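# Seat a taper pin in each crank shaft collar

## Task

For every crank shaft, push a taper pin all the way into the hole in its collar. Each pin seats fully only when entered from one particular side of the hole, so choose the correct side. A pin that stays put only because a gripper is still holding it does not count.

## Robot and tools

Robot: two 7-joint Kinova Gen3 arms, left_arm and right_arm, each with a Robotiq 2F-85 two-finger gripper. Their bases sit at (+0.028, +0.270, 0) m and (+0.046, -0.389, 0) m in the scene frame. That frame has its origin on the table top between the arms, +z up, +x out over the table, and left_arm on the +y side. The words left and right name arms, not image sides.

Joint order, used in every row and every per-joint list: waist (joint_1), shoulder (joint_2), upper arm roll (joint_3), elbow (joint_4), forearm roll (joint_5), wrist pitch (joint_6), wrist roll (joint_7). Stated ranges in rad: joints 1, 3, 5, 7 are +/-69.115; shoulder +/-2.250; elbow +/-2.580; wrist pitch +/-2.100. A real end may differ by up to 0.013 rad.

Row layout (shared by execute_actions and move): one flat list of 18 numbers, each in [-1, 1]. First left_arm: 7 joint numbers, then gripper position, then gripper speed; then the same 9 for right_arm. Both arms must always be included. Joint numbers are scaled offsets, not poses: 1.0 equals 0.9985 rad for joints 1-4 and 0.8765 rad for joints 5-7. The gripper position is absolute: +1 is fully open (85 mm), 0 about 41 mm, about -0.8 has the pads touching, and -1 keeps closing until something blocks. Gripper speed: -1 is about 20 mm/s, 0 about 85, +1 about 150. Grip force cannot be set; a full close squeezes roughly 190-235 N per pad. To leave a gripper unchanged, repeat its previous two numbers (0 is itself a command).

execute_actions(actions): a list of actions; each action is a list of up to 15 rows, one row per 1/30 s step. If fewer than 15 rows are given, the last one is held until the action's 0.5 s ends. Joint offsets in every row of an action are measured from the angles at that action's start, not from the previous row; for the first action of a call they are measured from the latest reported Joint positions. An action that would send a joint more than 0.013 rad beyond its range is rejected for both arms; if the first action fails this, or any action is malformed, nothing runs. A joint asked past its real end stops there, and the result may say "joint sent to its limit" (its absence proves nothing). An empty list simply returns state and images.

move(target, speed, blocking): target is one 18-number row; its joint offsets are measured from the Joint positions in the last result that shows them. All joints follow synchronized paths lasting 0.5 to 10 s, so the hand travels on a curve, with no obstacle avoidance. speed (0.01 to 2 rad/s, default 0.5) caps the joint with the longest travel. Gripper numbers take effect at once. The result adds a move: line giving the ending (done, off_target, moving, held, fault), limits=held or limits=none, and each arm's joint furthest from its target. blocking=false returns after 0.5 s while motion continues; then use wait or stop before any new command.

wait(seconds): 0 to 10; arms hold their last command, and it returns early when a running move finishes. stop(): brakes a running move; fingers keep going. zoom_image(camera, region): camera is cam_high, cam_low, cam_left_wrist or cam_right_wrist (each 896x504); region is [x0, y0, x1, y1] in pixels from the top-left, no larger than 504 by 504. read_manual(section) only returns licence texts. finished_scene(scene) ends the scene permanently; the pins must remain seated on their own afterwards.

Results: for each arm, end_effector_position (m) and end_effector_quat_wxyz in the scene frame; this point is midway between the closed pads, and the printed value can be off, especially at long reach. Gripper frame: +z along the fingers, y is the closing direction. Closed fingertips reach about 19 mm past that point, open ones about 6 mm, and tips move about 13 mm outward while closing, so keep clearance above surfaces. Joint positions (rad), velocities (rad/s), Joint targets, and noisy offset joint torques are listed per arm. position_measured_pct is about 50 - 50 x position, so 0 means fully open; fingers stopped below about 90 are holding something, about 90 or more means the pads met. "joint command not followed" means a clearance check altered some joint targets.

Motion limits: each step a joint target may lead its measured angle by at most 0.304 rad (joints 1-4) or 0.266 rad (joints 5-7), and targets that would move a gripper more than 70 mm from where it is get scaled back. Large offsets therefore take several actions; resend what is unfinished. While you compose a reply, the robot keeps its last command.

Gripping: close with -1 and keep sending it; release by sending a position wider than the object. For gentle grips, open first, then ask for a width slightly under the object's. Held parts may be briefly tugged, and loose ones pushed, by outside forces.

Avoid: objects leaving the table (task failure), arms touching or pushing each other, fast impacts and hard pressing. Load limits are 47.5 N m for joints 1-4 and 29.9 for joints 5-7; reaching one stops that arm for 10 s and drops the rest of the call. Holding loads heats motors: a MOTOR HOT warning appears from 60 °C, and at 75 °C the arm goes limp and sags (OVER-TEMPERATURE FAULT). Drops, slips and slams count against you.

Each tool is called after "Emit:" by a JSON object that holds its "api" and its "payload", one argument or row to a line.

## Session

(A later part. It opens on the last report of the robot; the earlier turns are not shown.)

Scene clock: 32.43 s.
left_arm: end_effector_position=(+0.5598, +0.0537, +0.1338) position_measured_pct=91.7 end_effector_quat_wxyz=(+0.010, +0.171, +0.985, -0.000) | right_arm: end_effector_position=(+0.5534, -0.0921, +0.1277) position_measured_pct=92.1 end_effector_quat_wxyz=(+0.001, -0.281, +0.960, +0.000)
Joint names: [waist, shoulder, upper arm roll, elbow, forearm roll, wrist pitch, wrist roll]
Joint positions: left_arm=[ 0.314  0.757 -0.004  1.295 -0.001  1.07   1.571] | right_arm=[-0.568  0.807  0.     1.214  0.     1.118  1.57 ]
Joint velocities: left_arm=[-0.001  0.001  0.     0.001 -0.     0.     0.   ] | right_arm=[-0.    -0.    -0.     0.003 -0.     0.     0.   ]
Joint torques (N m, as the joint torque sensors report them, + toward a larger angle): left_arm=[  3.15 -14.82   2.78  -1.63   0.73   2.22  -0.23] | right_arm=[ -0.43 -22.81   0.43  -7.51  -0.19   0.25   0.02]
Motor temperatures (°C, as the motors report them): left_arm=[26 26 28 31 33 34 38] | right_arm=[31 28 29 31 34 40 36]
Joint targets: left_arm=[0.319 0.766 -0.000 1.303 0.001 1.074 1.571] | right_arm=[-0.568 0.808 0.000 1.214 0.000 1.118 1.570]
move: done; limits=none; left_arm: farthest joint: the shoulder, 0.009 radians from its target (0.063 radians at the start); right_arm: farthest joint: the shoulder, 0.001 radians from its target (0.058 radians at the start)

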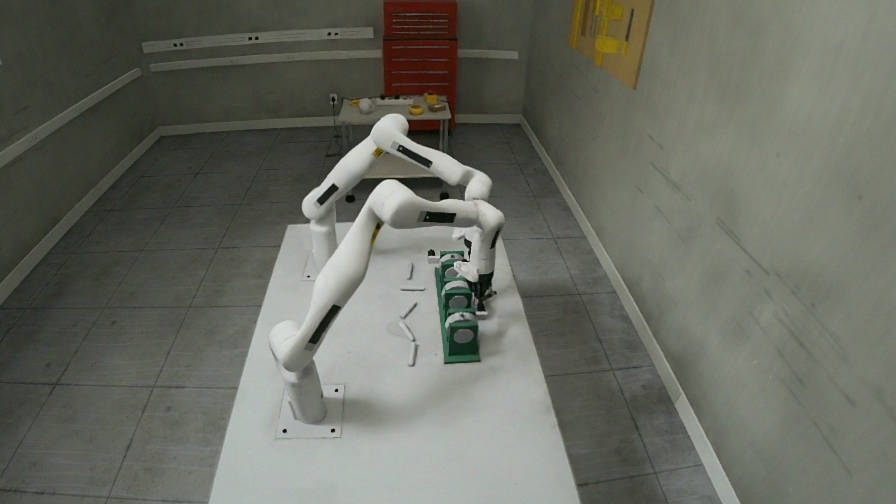

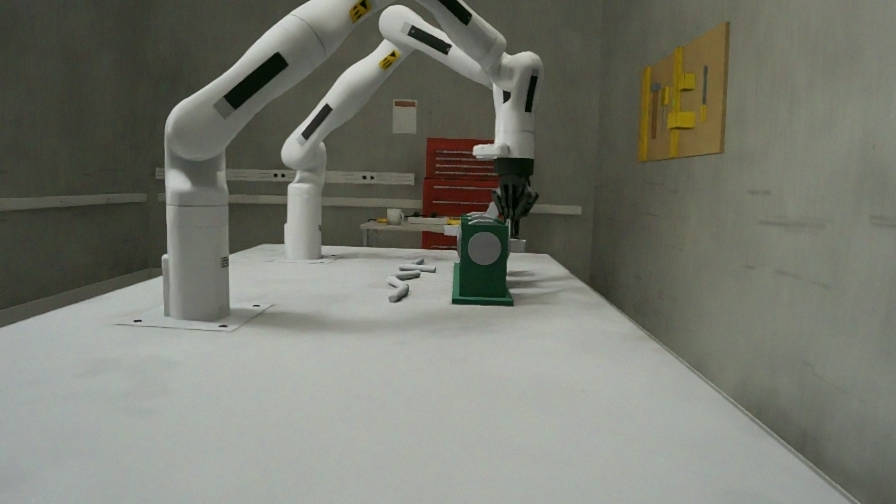

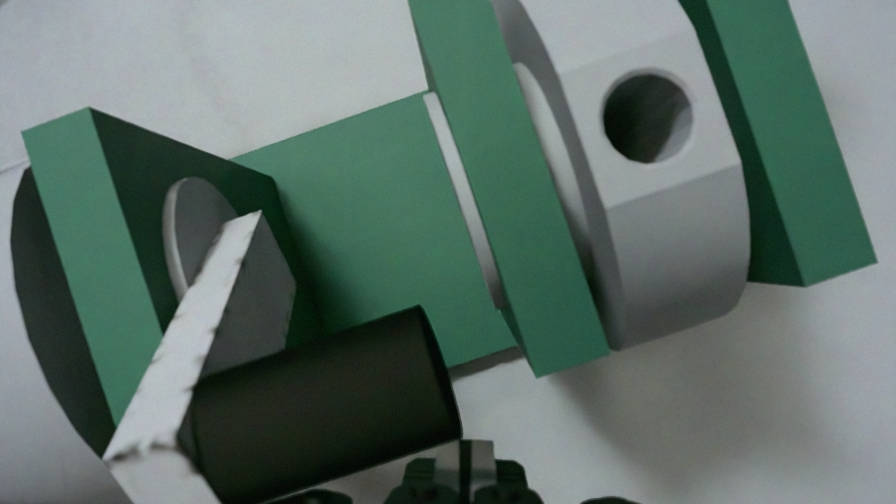

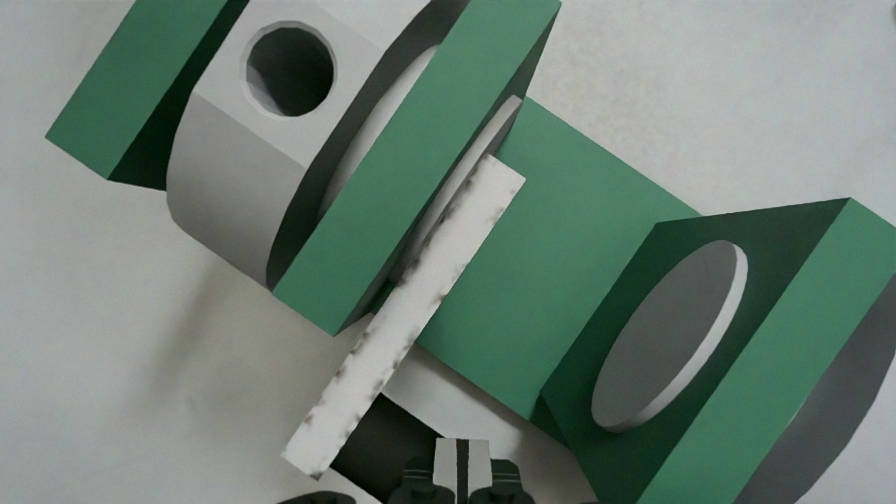

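Emit:
{"api": "move", "payload": {
  "target": [0.005,-0.056,0.004,-0.0835,0.001,0.181,0,-1,0.5,0,-0.058,0,-0.094,0,0.174,0.3,-1,0.5],
  "speed": 0.5
}}

Emit:
{"api": "move", "payload": {
  "target": [0.0434,-0.1346,0,0.2467,0,-0.127,0,-1,0.5,-0.192,-0.249,0,0.38,0,-0.195,0.5,0,0.5],
  "speed": 0.8
}}

Emit:
{"api": "move", "payload": {
  "target": [0,0.0341,0,0.0464,0,-0.0917,0,-1,0.5,-0.1997,0.0177,0,0.418,0,-0.449,0.405,0,0.5],
  "speed": 0.8
}}

Emit:
{"api": "move", "payload": {
  "target": [-0.023,0.0625,0,-0.1152,0,0.06,0,-1,0.5,0,0,0,0,0,0,0,0,0.5],
  "speed": 0.2
}}

Scene clock: 36.67 s.
left_arm: end_effector_position=(+0.5522, +0.0510, +0.1895) position_measured_pct=91.7 end_effector_quat_wxyz=(+0.000, +0.175, +0.985, -0.000) | right_arm: end_effector_position=(+0.5532, -0.0922, +0.1891) position_measured_pct=92.1 end_effector_quat_wxyz=(+0.001, -0.405, +0.914, -0.000)
Joint names: [waist, shoulder, upper arm roll, elbow, forearm roll, wrist pitch, wrist roll]
Joint positions: left_arm=[0.319 0.701 0.    1.211 0.    1.228 1.571] | right_arm=[-0.568  0.749  0.     1.12   0.     1.271  1.833]
Joint velocities: left_arm=[-0.001 -0.001  0.     0.    -0.    -0.002  0.   ] | right_arm=[-0.  0.  0. -0. -0. -0. -0.]
Joint torques (N m, as the joint torque sensors report them, + toward a larger angle): left_arm=[ -0.07 -22.21  -0.25  -8.63  -0.06  -0.02  -0.26] | right_arm=[ -0.18 -23.09   0.28  -8.39   0.01   0.07  -0.11]
Motor temperatures (°C, as the motors report them): left_arm=[26 26 28 31 33 34 38] | right_arm=[31 29 29 31 34 40 36]
Joint targets: left_arm=[0.319 0.701 0.000 1.211 0.000 1.228 1.571] | right_arm=[-0.568 0.749 0.000 1.120 0.000 1.271 1.833]
move: done; limits=none; left_arm: farthest joint: the waist, 0.000 radians from its target (0.005 radians at the start); right_arm: farthest joint: the waist, 0.000 radians from its target (0.000 radians at the start)

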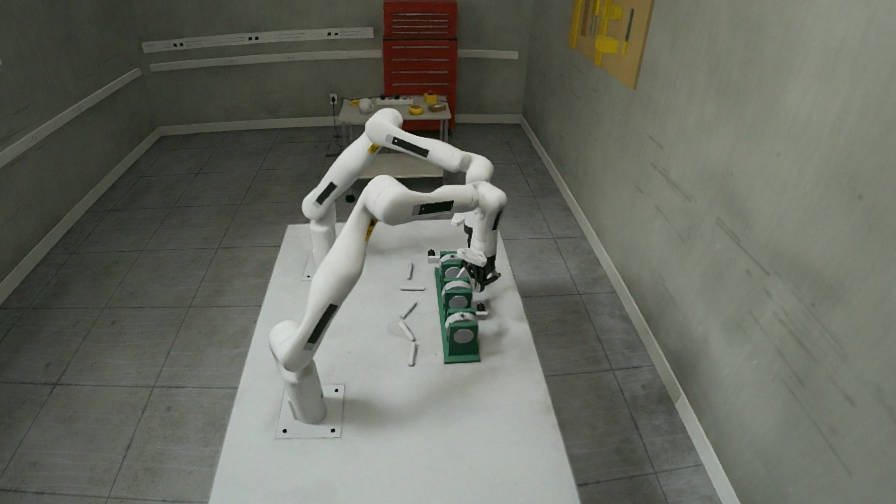

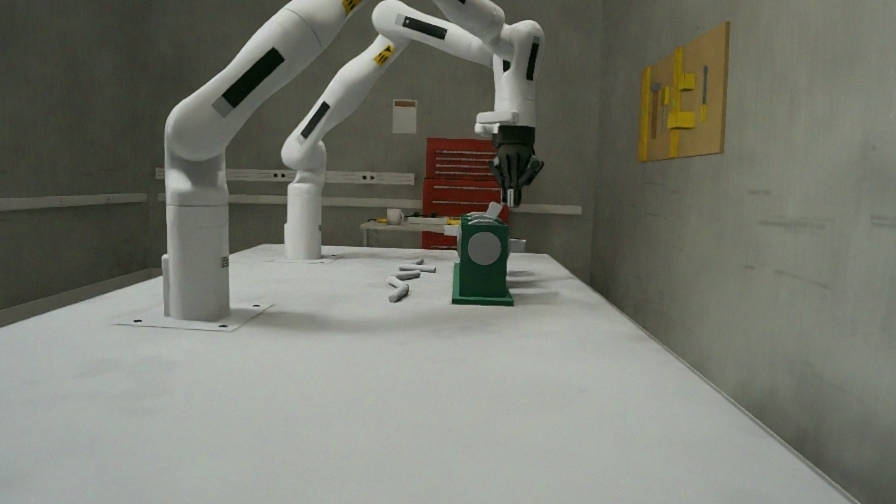

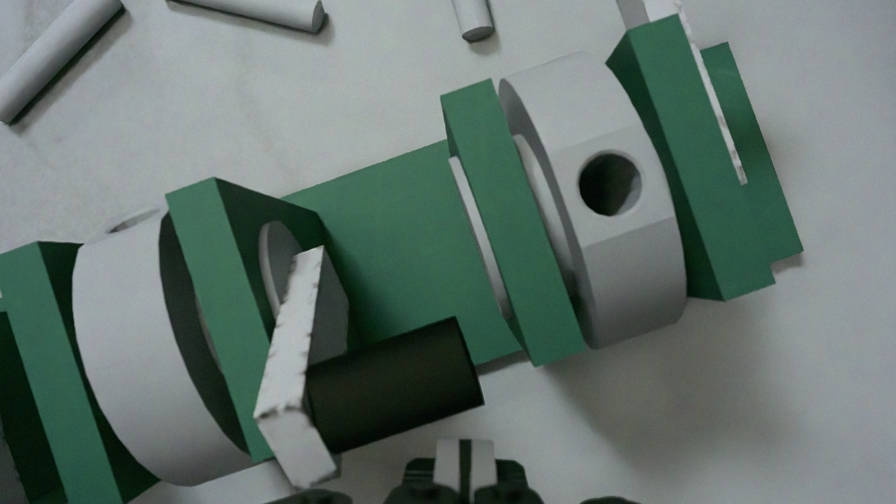

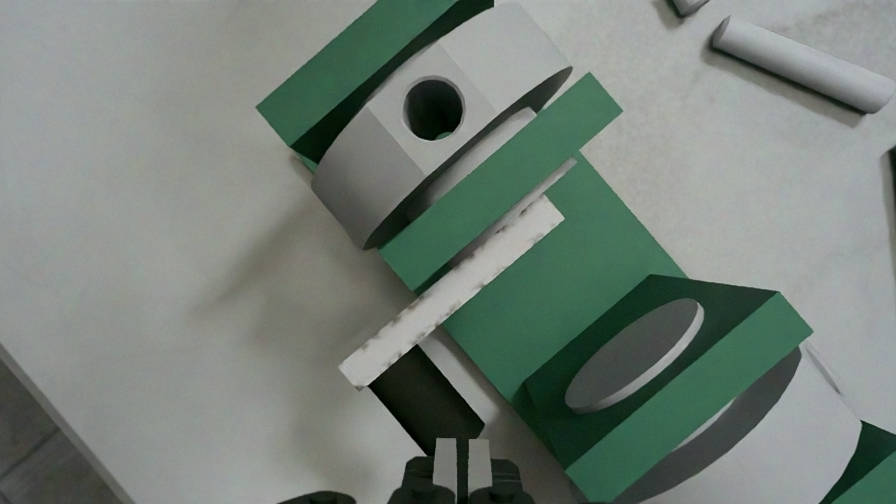

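Scene clock: 37.83 s.
left_arm: end_effector_position=(+0.4874, +0.0513, +0.1905) position_measured_pct=91.7 end_effector_quat_wxyz=(-0.000, +0.196, +0.981, -0.000) | right_arm: end_effector_position=(+0.4248, -0.0609, +0.2119) position_measured_pct=50.0 end_effector_quat_wxyz=(+0.021, -0.668, +0.744, +0.000)
Joint names: [waist, shoulder, upper arm roll, elbow, forearm roll, wrist pitch, wrist roll]
Joint positions: left_arm=[0.362 0.567 0.    1.458 0.    1.117 1.571] | right_arm=[-0.76   0.501  0.     1.5    0.     1.1    2.272]
Joint velocities: left_arm=[ 0.    -0.002 -0.001  0.001  0.     0.002 -0.   ] | right_arm=[-0.002 -0.003  0.     0.     0.    -0.    -0.   ]
Joint torques (N m, as the joint torque sensors report them, + toward a larger angle): left_arm=[ -0.34 -20.07   0.44  -8.43  -0.04   0.08  -0.32] | right_arm=[ -0.66 -18.04   0.43  -7.82   0.26  -0.04  -0.05]
Motor temperatures (°C, as the motors report them): left_arm=[26 26 28 31 33 34 38] | right_arm=[31 29 29 31 34 40 36]
Joint targets: left_arm=[0.362 0.567 0.000 1.458 0.000 1.117 1.571] | right_arm=[-0.760 0.501 0.000 1.500 0.000 1.100 2.272]
move: done; limits=none; left_arm: farthest joint: the shoulder, 0.001 radians from its target (0.135 radians at the start); right_arm: farthest joint: the waist, 0.000 radians from its target (0.192 radians at the start)

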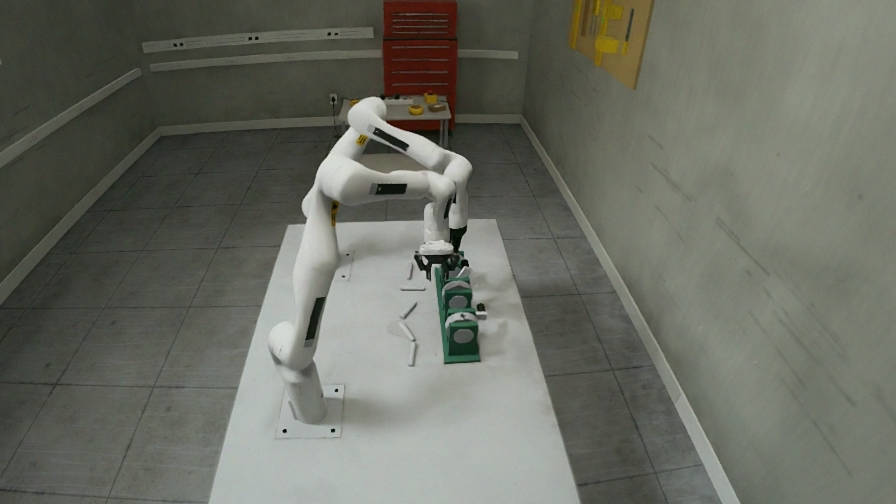

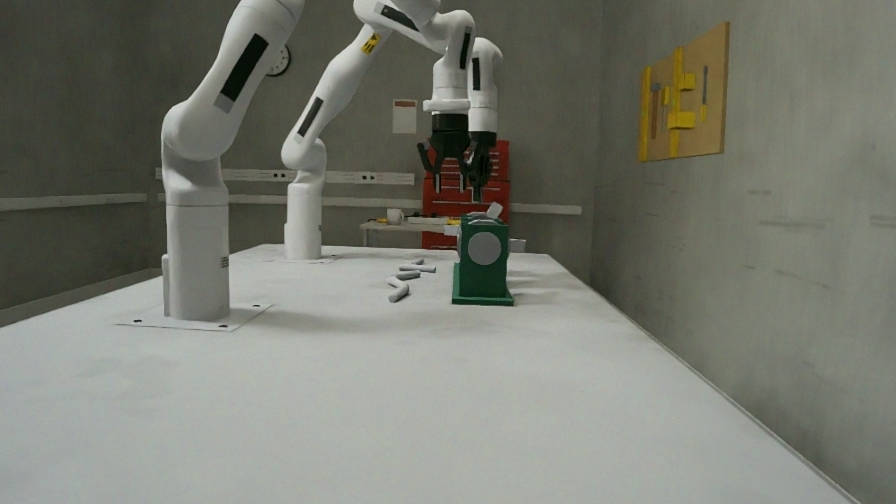

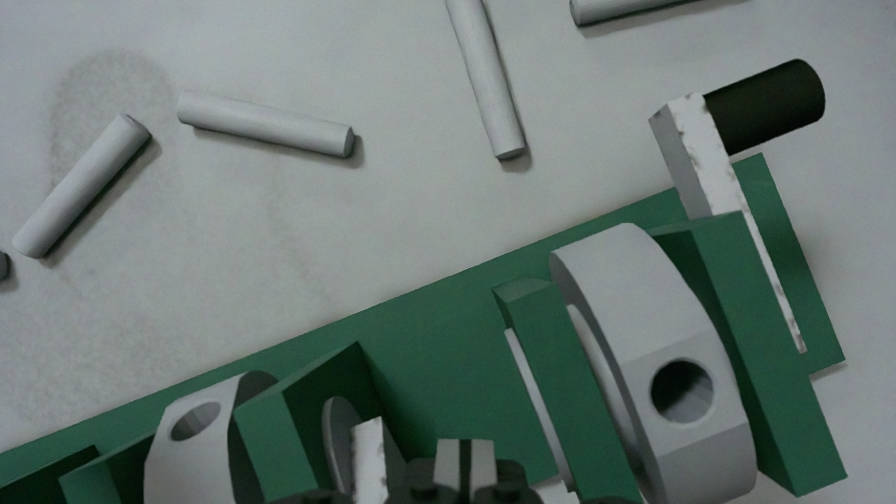

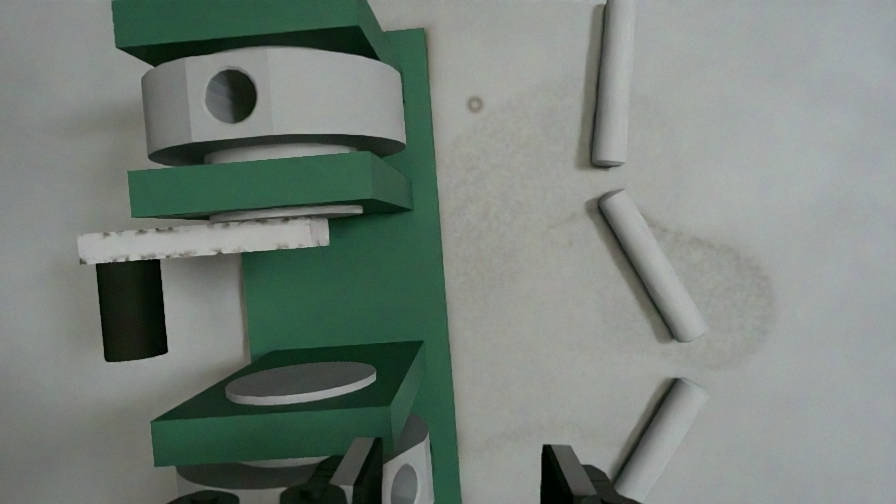

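Scene clock: 38.97 s.
left_arm: end_effector_position=(+0.4874, +0.0513, +0.1603) position_measured_pct=91.7 end_effector_quat_wxyz=(-0.000, +0.196, +0.981, -0.000) | right_arm: end_effector_position=(+0.3019, -0.0647, +0.0997) position_measured_pct=50.0 end_effector_quat_wxyz=(+0.000, +0.846, -0.533, +0.000)
Joint names: [waist, shoulder, upper arm roll, elbow, forearm roll, wrist pitch, wrist roll]
Joint positions: left_arm=[0.362 0.601 0.    1.504 0.    1.036 1.571] | right_arm=[-0.959  0.519  0.     1.917  0.     0.706  2.627]
Joint velocities: left_arm=[-0.001 -0.     0.    -0.001  0.     0.001  0.   ] | right_arm=[-0.002 -0.001 -0.     0.001  0.    -0.001  0.   ]
Joint torques (N m, as the joint torque sensors report them, + toward a larger angle): left_arm=[ -0.12 -19.52   0.19  -8.28  -0.01  -0.13  -0.29] | right_arm=[ -0.24 -16.59   0.62  -5.59   0.22   0.19  -0.08]
Motor temperatures (°C, as the motors report them): left_arm=[26 26 28 31 33 34 38] | right_arm=[31 29 29 31 34 40 36]
Joint targets: left_arm=[0.362 0.601 0.000 1.504 0.000 1.036 1.571] | right_arm=[-0.959 0.519 0.000 1.917 0.000 0.706 2.627]
move: done; limits=none; left_arm: farthest joint: the waist, 0.000 radians from its target (0.000 radians at the start); right_arm: farthest joint: the waist, 0.001 radians from its target (0.200 radians at the start)

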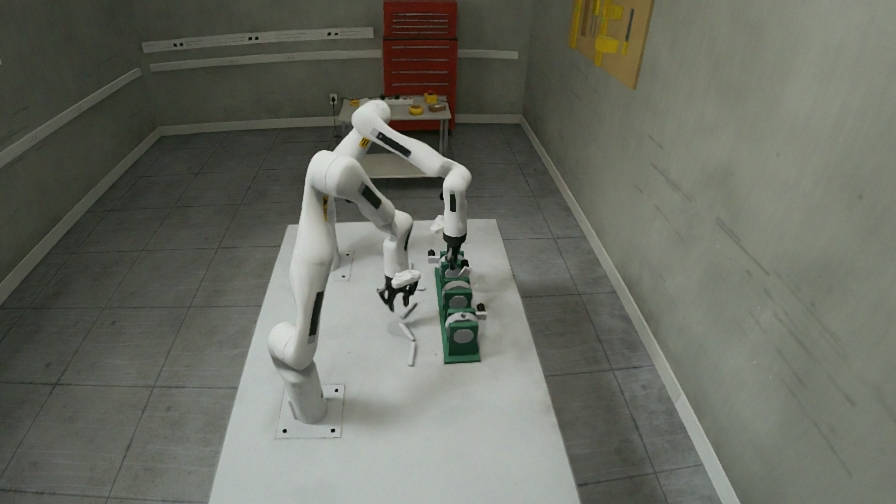

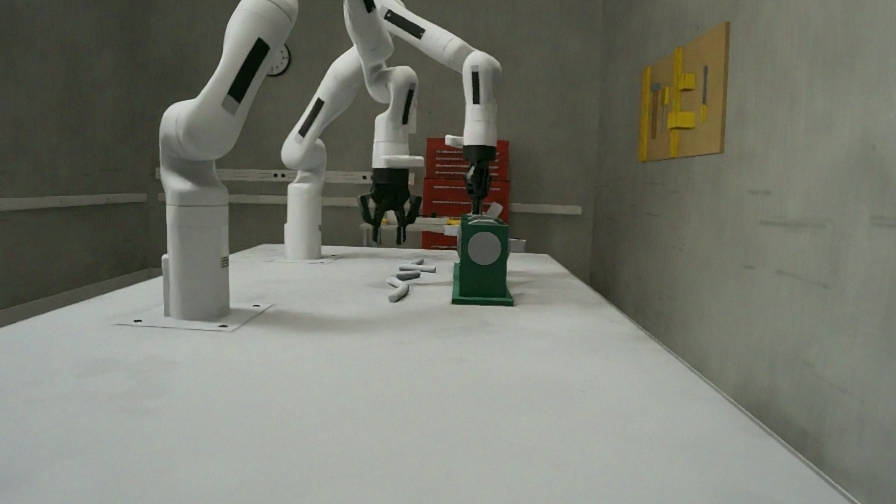

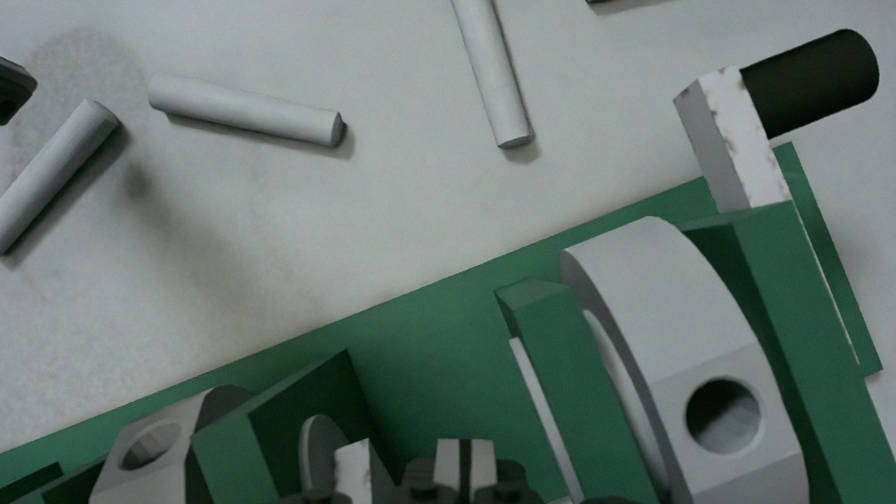

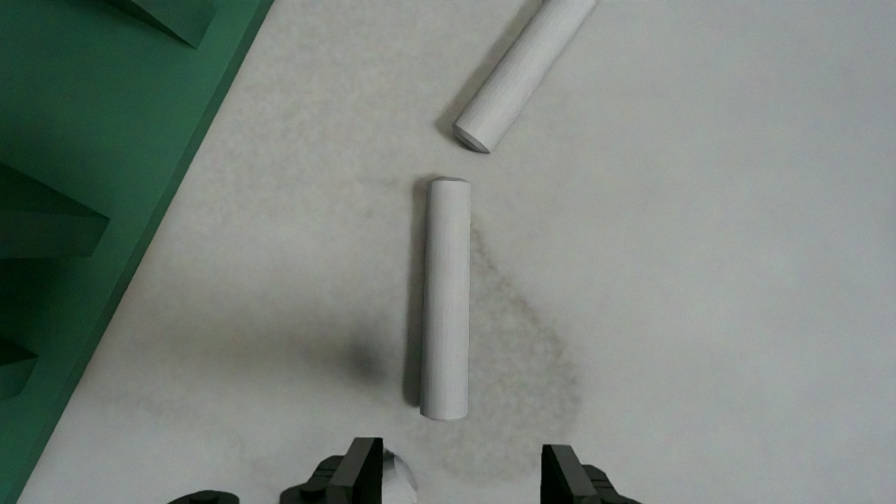

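Scene clock: 39.87 s.
left_arm: end_effector_position=(+0.5185, +0.0509, +0.1591) position_measured_pct=91.7 end_effector_quat_wxyz=(-0.001, +0.185, +0.983, -0.000) | right_arm: end_effector_position=(+0.3019, -0.0647, +0.0997) position_measured_pct=50.0 end_effector_quat_wxyz=(+0.000, +0.846, -0.533, +0.000)
Joint names: [waist, shoulder, upper arm roll, elbow, forearm roll, wrist pitch, wrist roll]
Joint positions: left_arm=[0.34  0.663 0.001 1.39  0.001 1.09  1.571] | right_arm=[-0.959  0.519  0.     1.917  0.     0.706  2.627]
Joint velocities: left_arm=[-0.001  0.003  0.    -0.001  0.    -0.001  0.   ] | right_arm=[-0.     0.     0.002  0.002  0.    -0.001 -0.   ]
Joint torques (N m, as the joint torque sensors report them, + toward a larger angle): left_arm=[ -0.08 -21.13  -0.19  -9.02  -0.24  -0.19  -0.16] | right_arm=[  0.01 -16.19   0.41  -5.62   0.07   0.14  -0.06]
Motor temperatures (°C, as the motors report them): left_arm=[26 26 28 31 33 34 38] | right_arm=[31 29 29 31 34 40 36]
Joint targets: left_arm=[0.339 0.664 0.000 1.389 0.000 1.089 1.571] | right_arm=[-0.959 0.519 0.000 1.917 0.000 0.706 2.627]
move: done; limits=none; left_arm: farthest joint: the wrist pitch, 0.002 radians from its target (0.052 radians at the start); right_arm: farthest joint: the waist, 0.000 radians from its target (0.000 radians at the start)

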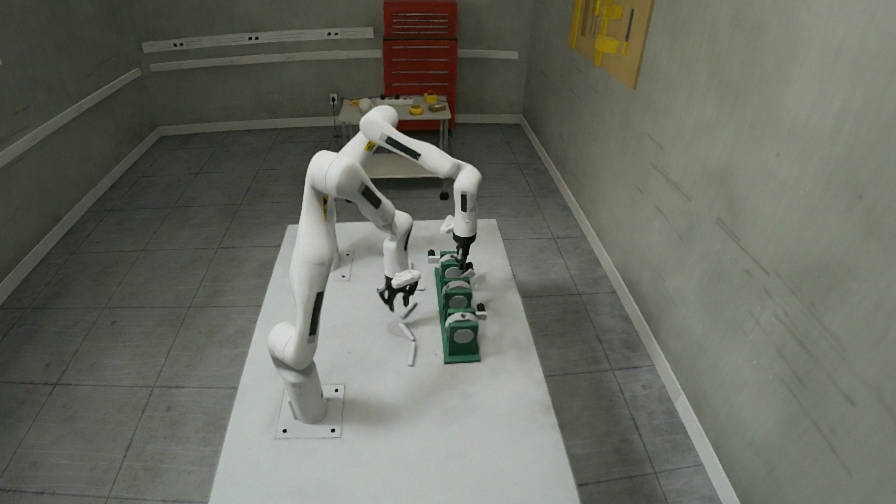

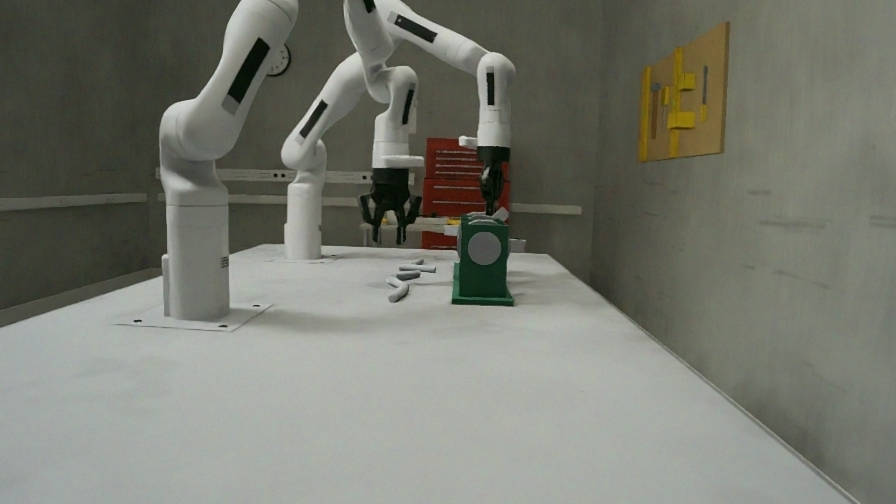

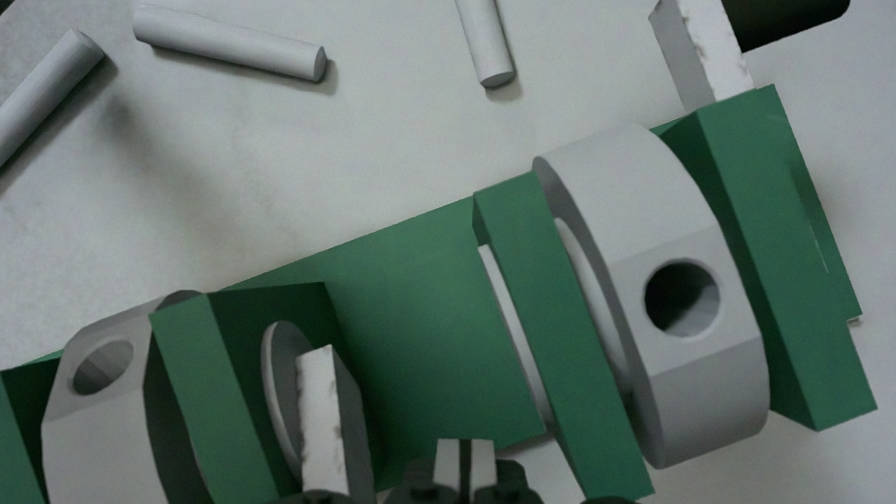

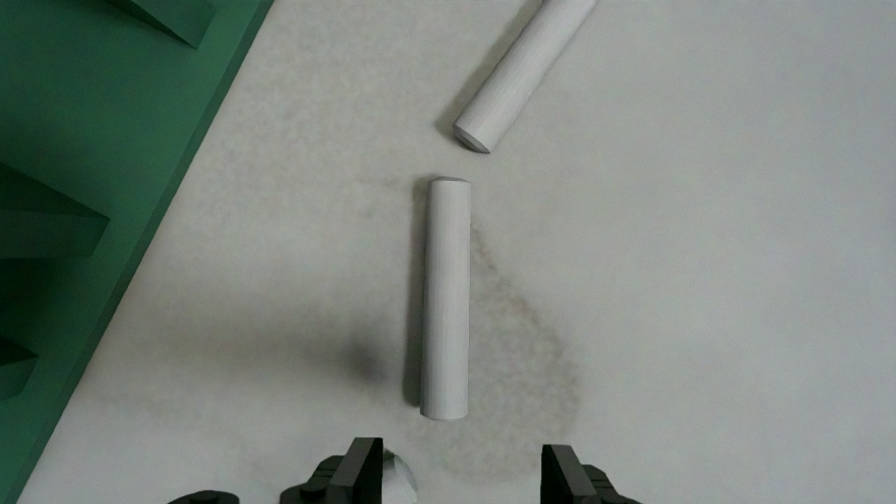

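Emit:
{"api": "move", "payload": {
  "target": [0,-0.026,0,-0.037,0,0.072,0,-1,0.5,0.0378,0.1065,0,0.0594,0,-0.1894,0.042,0,0.5],
  "speed": 0.4
}}

Emit:
{"api": "move", "payload": {
  "target": [0,0.0494,0,-0.0932,0,0.048,0,-1,0.5,0,0,0,0,0,0,0,0,0.5],
  "speed": 0.3
}}

Scene clock: 42.00 s.
left_arm: end_effector_position=(+0.5184, +0.0510, +0.1835) position_measured_pct=91.7 end_effector_quat_wxyz=(-0.001, +0.185, +0.983, -0.000) | right_arm: end_effector_position=(+0.3112, -0.0781, +0.0453) position_measured_pct=50.0 end_effector_quat_wxyz=(-0.000, +0.846, -0.533, +0.000)
Joint names: [waist, shoulder, upper arm roll, elbow, forearm roll, wrist pitch, wrist roll]
Joint positions: left_arm=[0.34  0.638 0.001 1.353 0.001 1.153 1.571] | right_arm=[-0.921  0.625  0.     1.976  0.     0.54   2.663]
Joint velocities: left_arm=[-0.    -0.001 -0.001 -0.001  0.     0.001 -0.   ] | right_arm=[ 0.001  0.004 -0.001 -0.001  0.    -0.     0.   ]
Joint torques (N m, as the joint torque sensors report them, + toward a larger angle): left_arm=[ -0.2  -20.81   0.16  -8.36  -0.25  -0.24  -0.19] | right_arm=[  0.17 -16.66   0.59  -4.15  -0.01  -0.01   0.03]
Motor temperatures (°C, as the motors report them): left_arm=[26 26 28 31 33 34 38] | right_arm=[31 29 29 31 34 40 36]
Joint targets: left_arm=[0.340 0.638 0.001 1.353 0.001 1.153 1.571] | right_arm=[-0.921 0.625 0.000 1.976 0.000 0.540 2.663]
move: done; limits=none; left_arm: farthest joint: the shoulder, 0.001 radians from its target (0.027 radians at the start); right_arm: farthest joint: the shoulder, 0.001 radians from its target (0.107 radians at the start)

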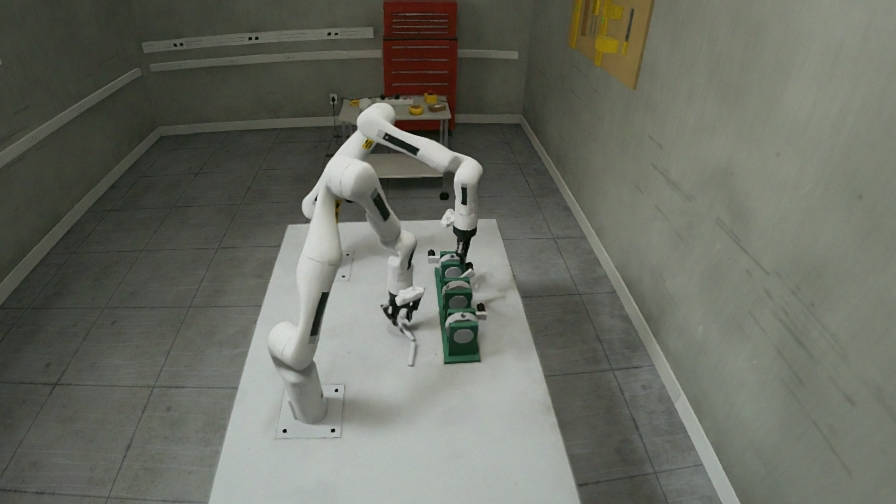

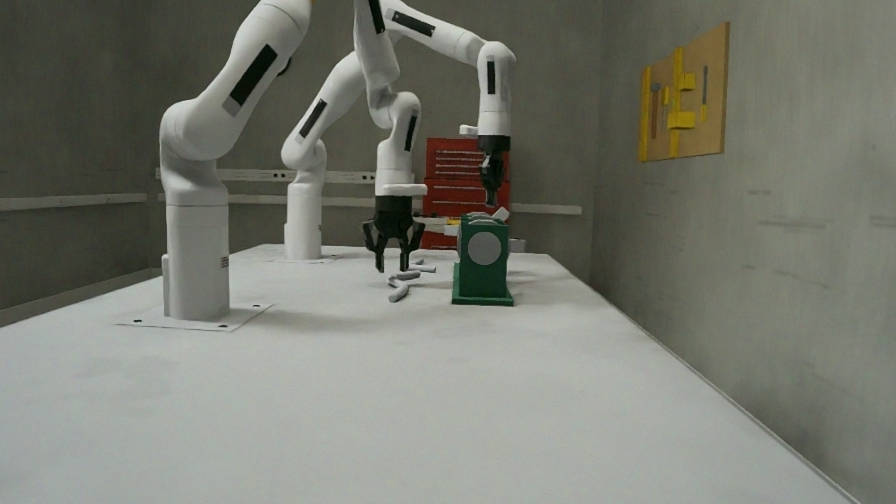

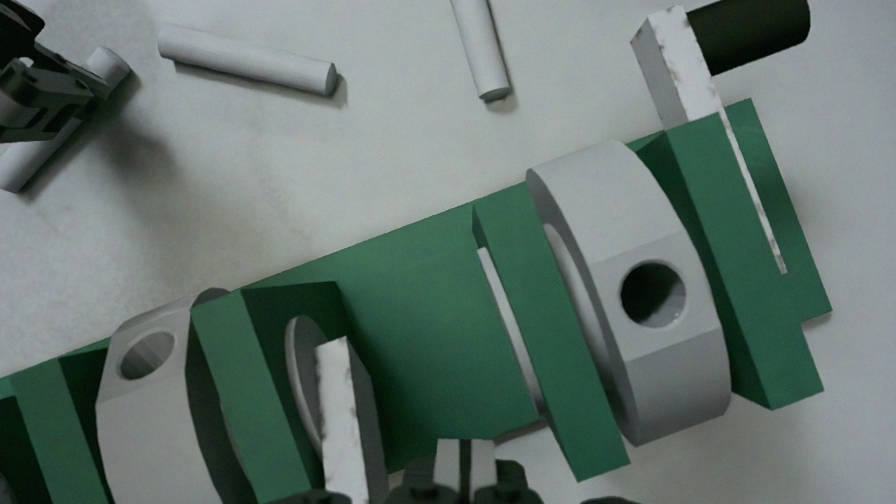

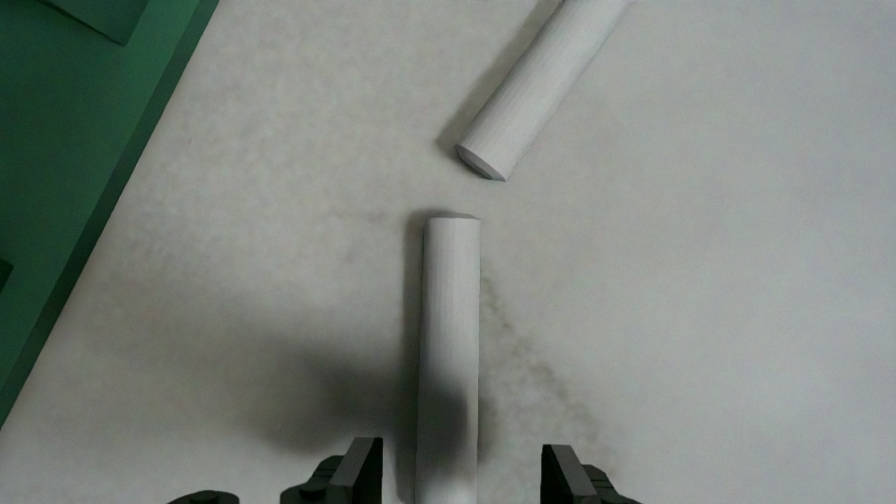

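Scene clock: 42.77 s.
left_arm: end_effector_position=(+0.5391, +0.0429, +0.1836) position_measured_pct=91.7 end_effector_quat_wxyz=(-0.000, +0.185, +0.983, -0.001) | right_arm: end_effector_position=(+0.3112, -0.0781, +0.0453) position_measured_pct=50.0 end_effector_quat_wxyz=(-0.000, +0.846, -0.533, +0.000)
Joint names: [waist, shoulder, upper arm roll, elbow, forearm roll, wrist pitch, wrist roll]
Joint positions: left_arm=[0.34  0.687 0.001 1.26  0.001 1.195 1.571] | right_arm=[-0.921  0.625  0.     1.976  0.     0.54   2.663]
Joint velocities: left_arm=[ 0.001  0.003 -0.    -0.001 -0.     0.001 -0.   ] | right_arm=[-0.     0.001  0.     0.003 -0.    -0.    -0.   ]
Joint torques (N m, as the joint torque sensors report them, + toward a larger angle): left_arm=[ -0.29 -21.88   0.2   -8.71  -0.1   -0.04  -0.38] | right_arm=[  0.02 -16.95   0.94  -4.13   0.18   0.22   0.02]
Motor temperatures (°C, as the motors report them): left_arm=[26 26 28 31 33 34 38] | right_arm=[31 29 29 31 34 40 36]
Joint targets: left_arm=[0.340 0.687 0.001 1.260 0.001 1.195 1.571] | right_arm=[-0.921 0.625 0.000 1.976 0.000 0.540 2.663]
move: done; limits=none; left_arm: farthest joint: the shoulder, 0.001 radians from its target (0.050 radians at the start); right_arm: farthest joint: the waist, 0.000 radians from its target (0.000 radians at the start)

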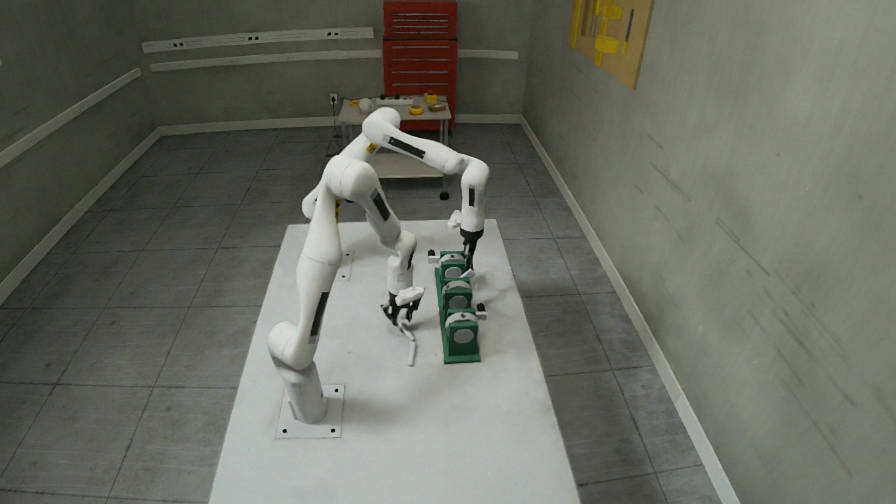

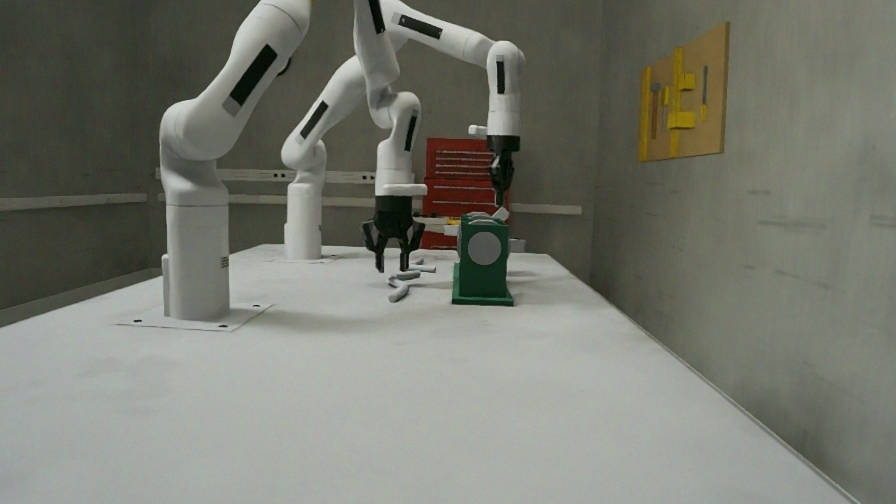

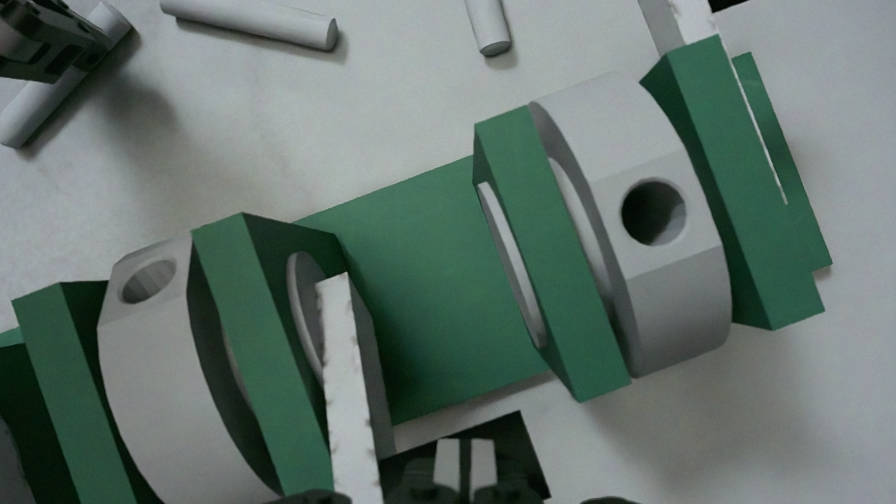

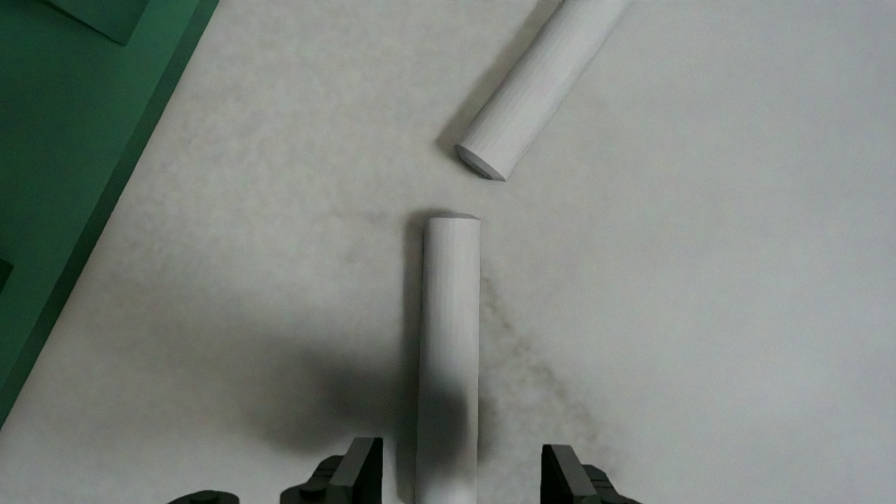

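Emit:
{"api": "move", "payload": {
  "target": [-0.0054,0.0702,0,0.0426,0,-0.129,0,-1,0.5,0.0046,0.0566,0,0,0,-0.064,0,0,0.5],
  "speed": 0.12
}}

Emit:
{"api": "zoom_image", "payload": {
  "camera": "cam_low",
  "region": [360, 190, 550, 310]
}}

Scene clock: 44.27 s.
left_arm: end_effector_position=(+0.5472, +0.0428, +0.1324) position_measured_pct=91.7 end_effector_quat_wxyz=(+0.000, +0.183, +0.983, -0.001) | right_arm: end_effector_position=(+0.3147, -0.0767, +0.0222) position_measured_pct=50.0 end_effector_quat_wxyz=(+0.000, +0.845, -0.535, +0.000)
Joint names: [waist, shoulder, upper arm roll, elbow, forearm roll, wrist pitch, wrist roll]
Joint positions: left_arm=[0.335 0.756 0.001 1.303 0.001 1.083 1.571] | right_arm=[-0.917  0.681  0.     1.976  0.     0.484  2.663]
Joint velocities: left_arm=[ 0.     0.001 -0.001 -0.     0.     0.001 -0.   ] | right_arm=[ 0.     0.003 -0.001  0.     0.     0.001 -0.   ]
Joint torques (N m, as the joint torque sensors report them, + toward a larger angle): left_arm=[ -0.45 -21.78  -0.43  -8.6   -0.11  -0.24  -0.14] | right_arm=[ -0.46 -16.99   0.76  -3.59  -0.01   0.07   0.08]
Motor temperatures (°C, as the motors report them): left_arm=[26 27 28 31 33 34 38] | right_arm=[31 29 29 31 34 40 36]
Joint targets: left_arm=[0.334 0.757 0.001 1.303 0.001 1.082 1.571] | right_arm=[-0.917 0.681 0.000 1.976 0.000 0.484 2.663]
move: done; limits=none; left_arm: farthest joint: the shoulder, 0.001 radians from its target (0.070 radians at the start); right_arm: farthest joint: the shoulder, 0.001 radians from its target (0.057 radians at the start)

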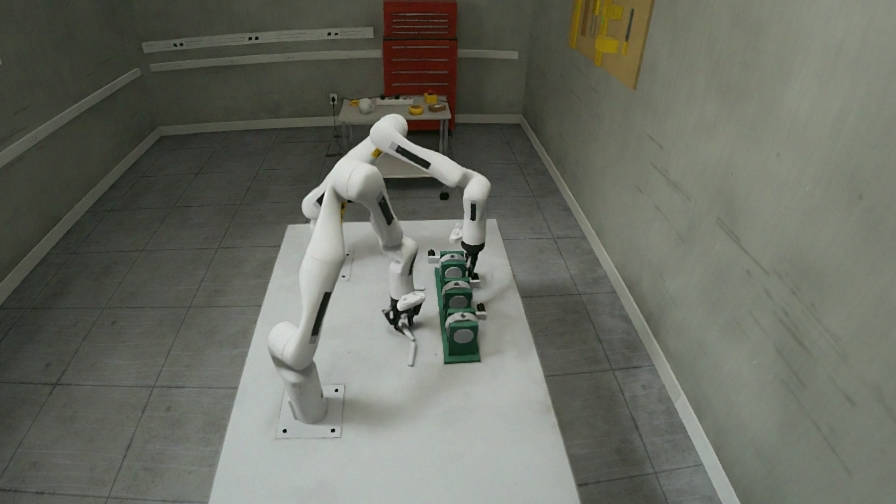

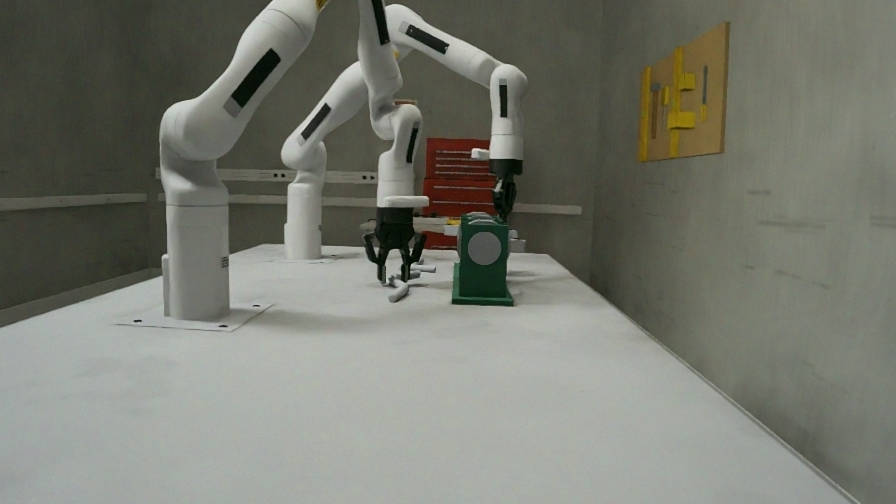

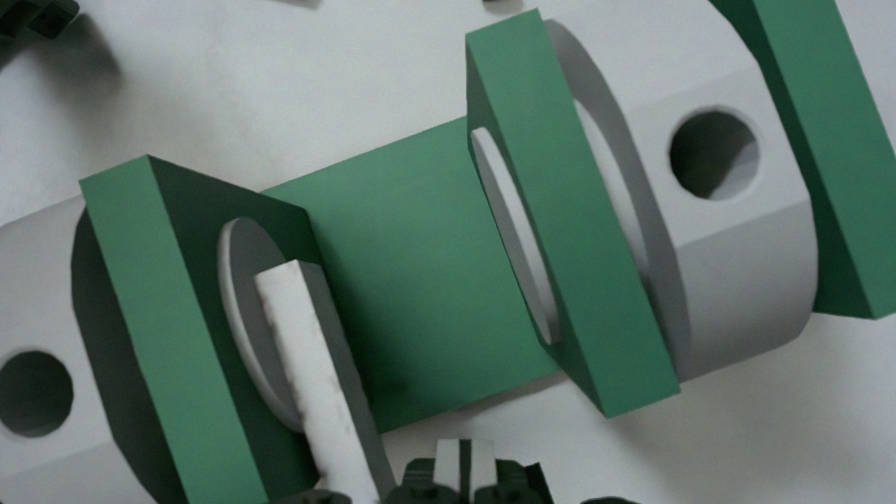

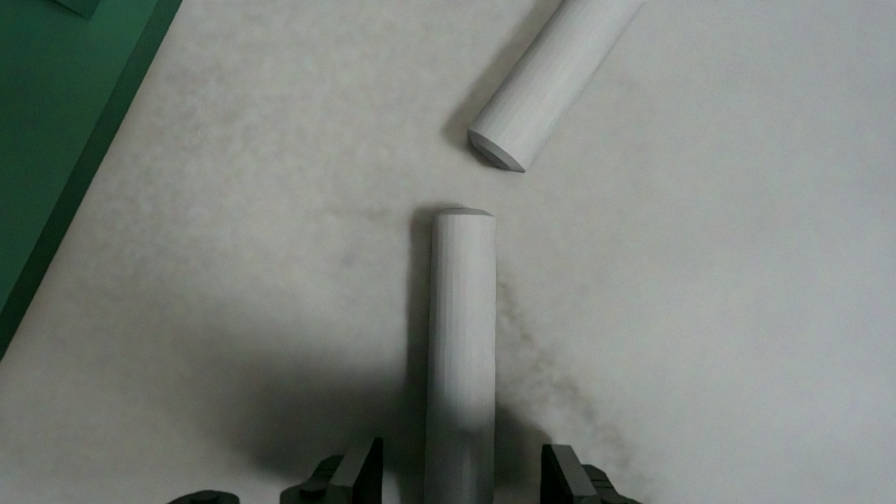

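Region (360, 190, 550, 310) of cam_low's 896x504 image, scaled by 2.653, with more detail than that image has; it fills the top 318 rows of this view, and the rest is white.

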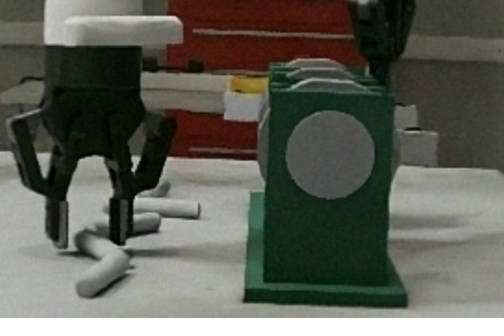

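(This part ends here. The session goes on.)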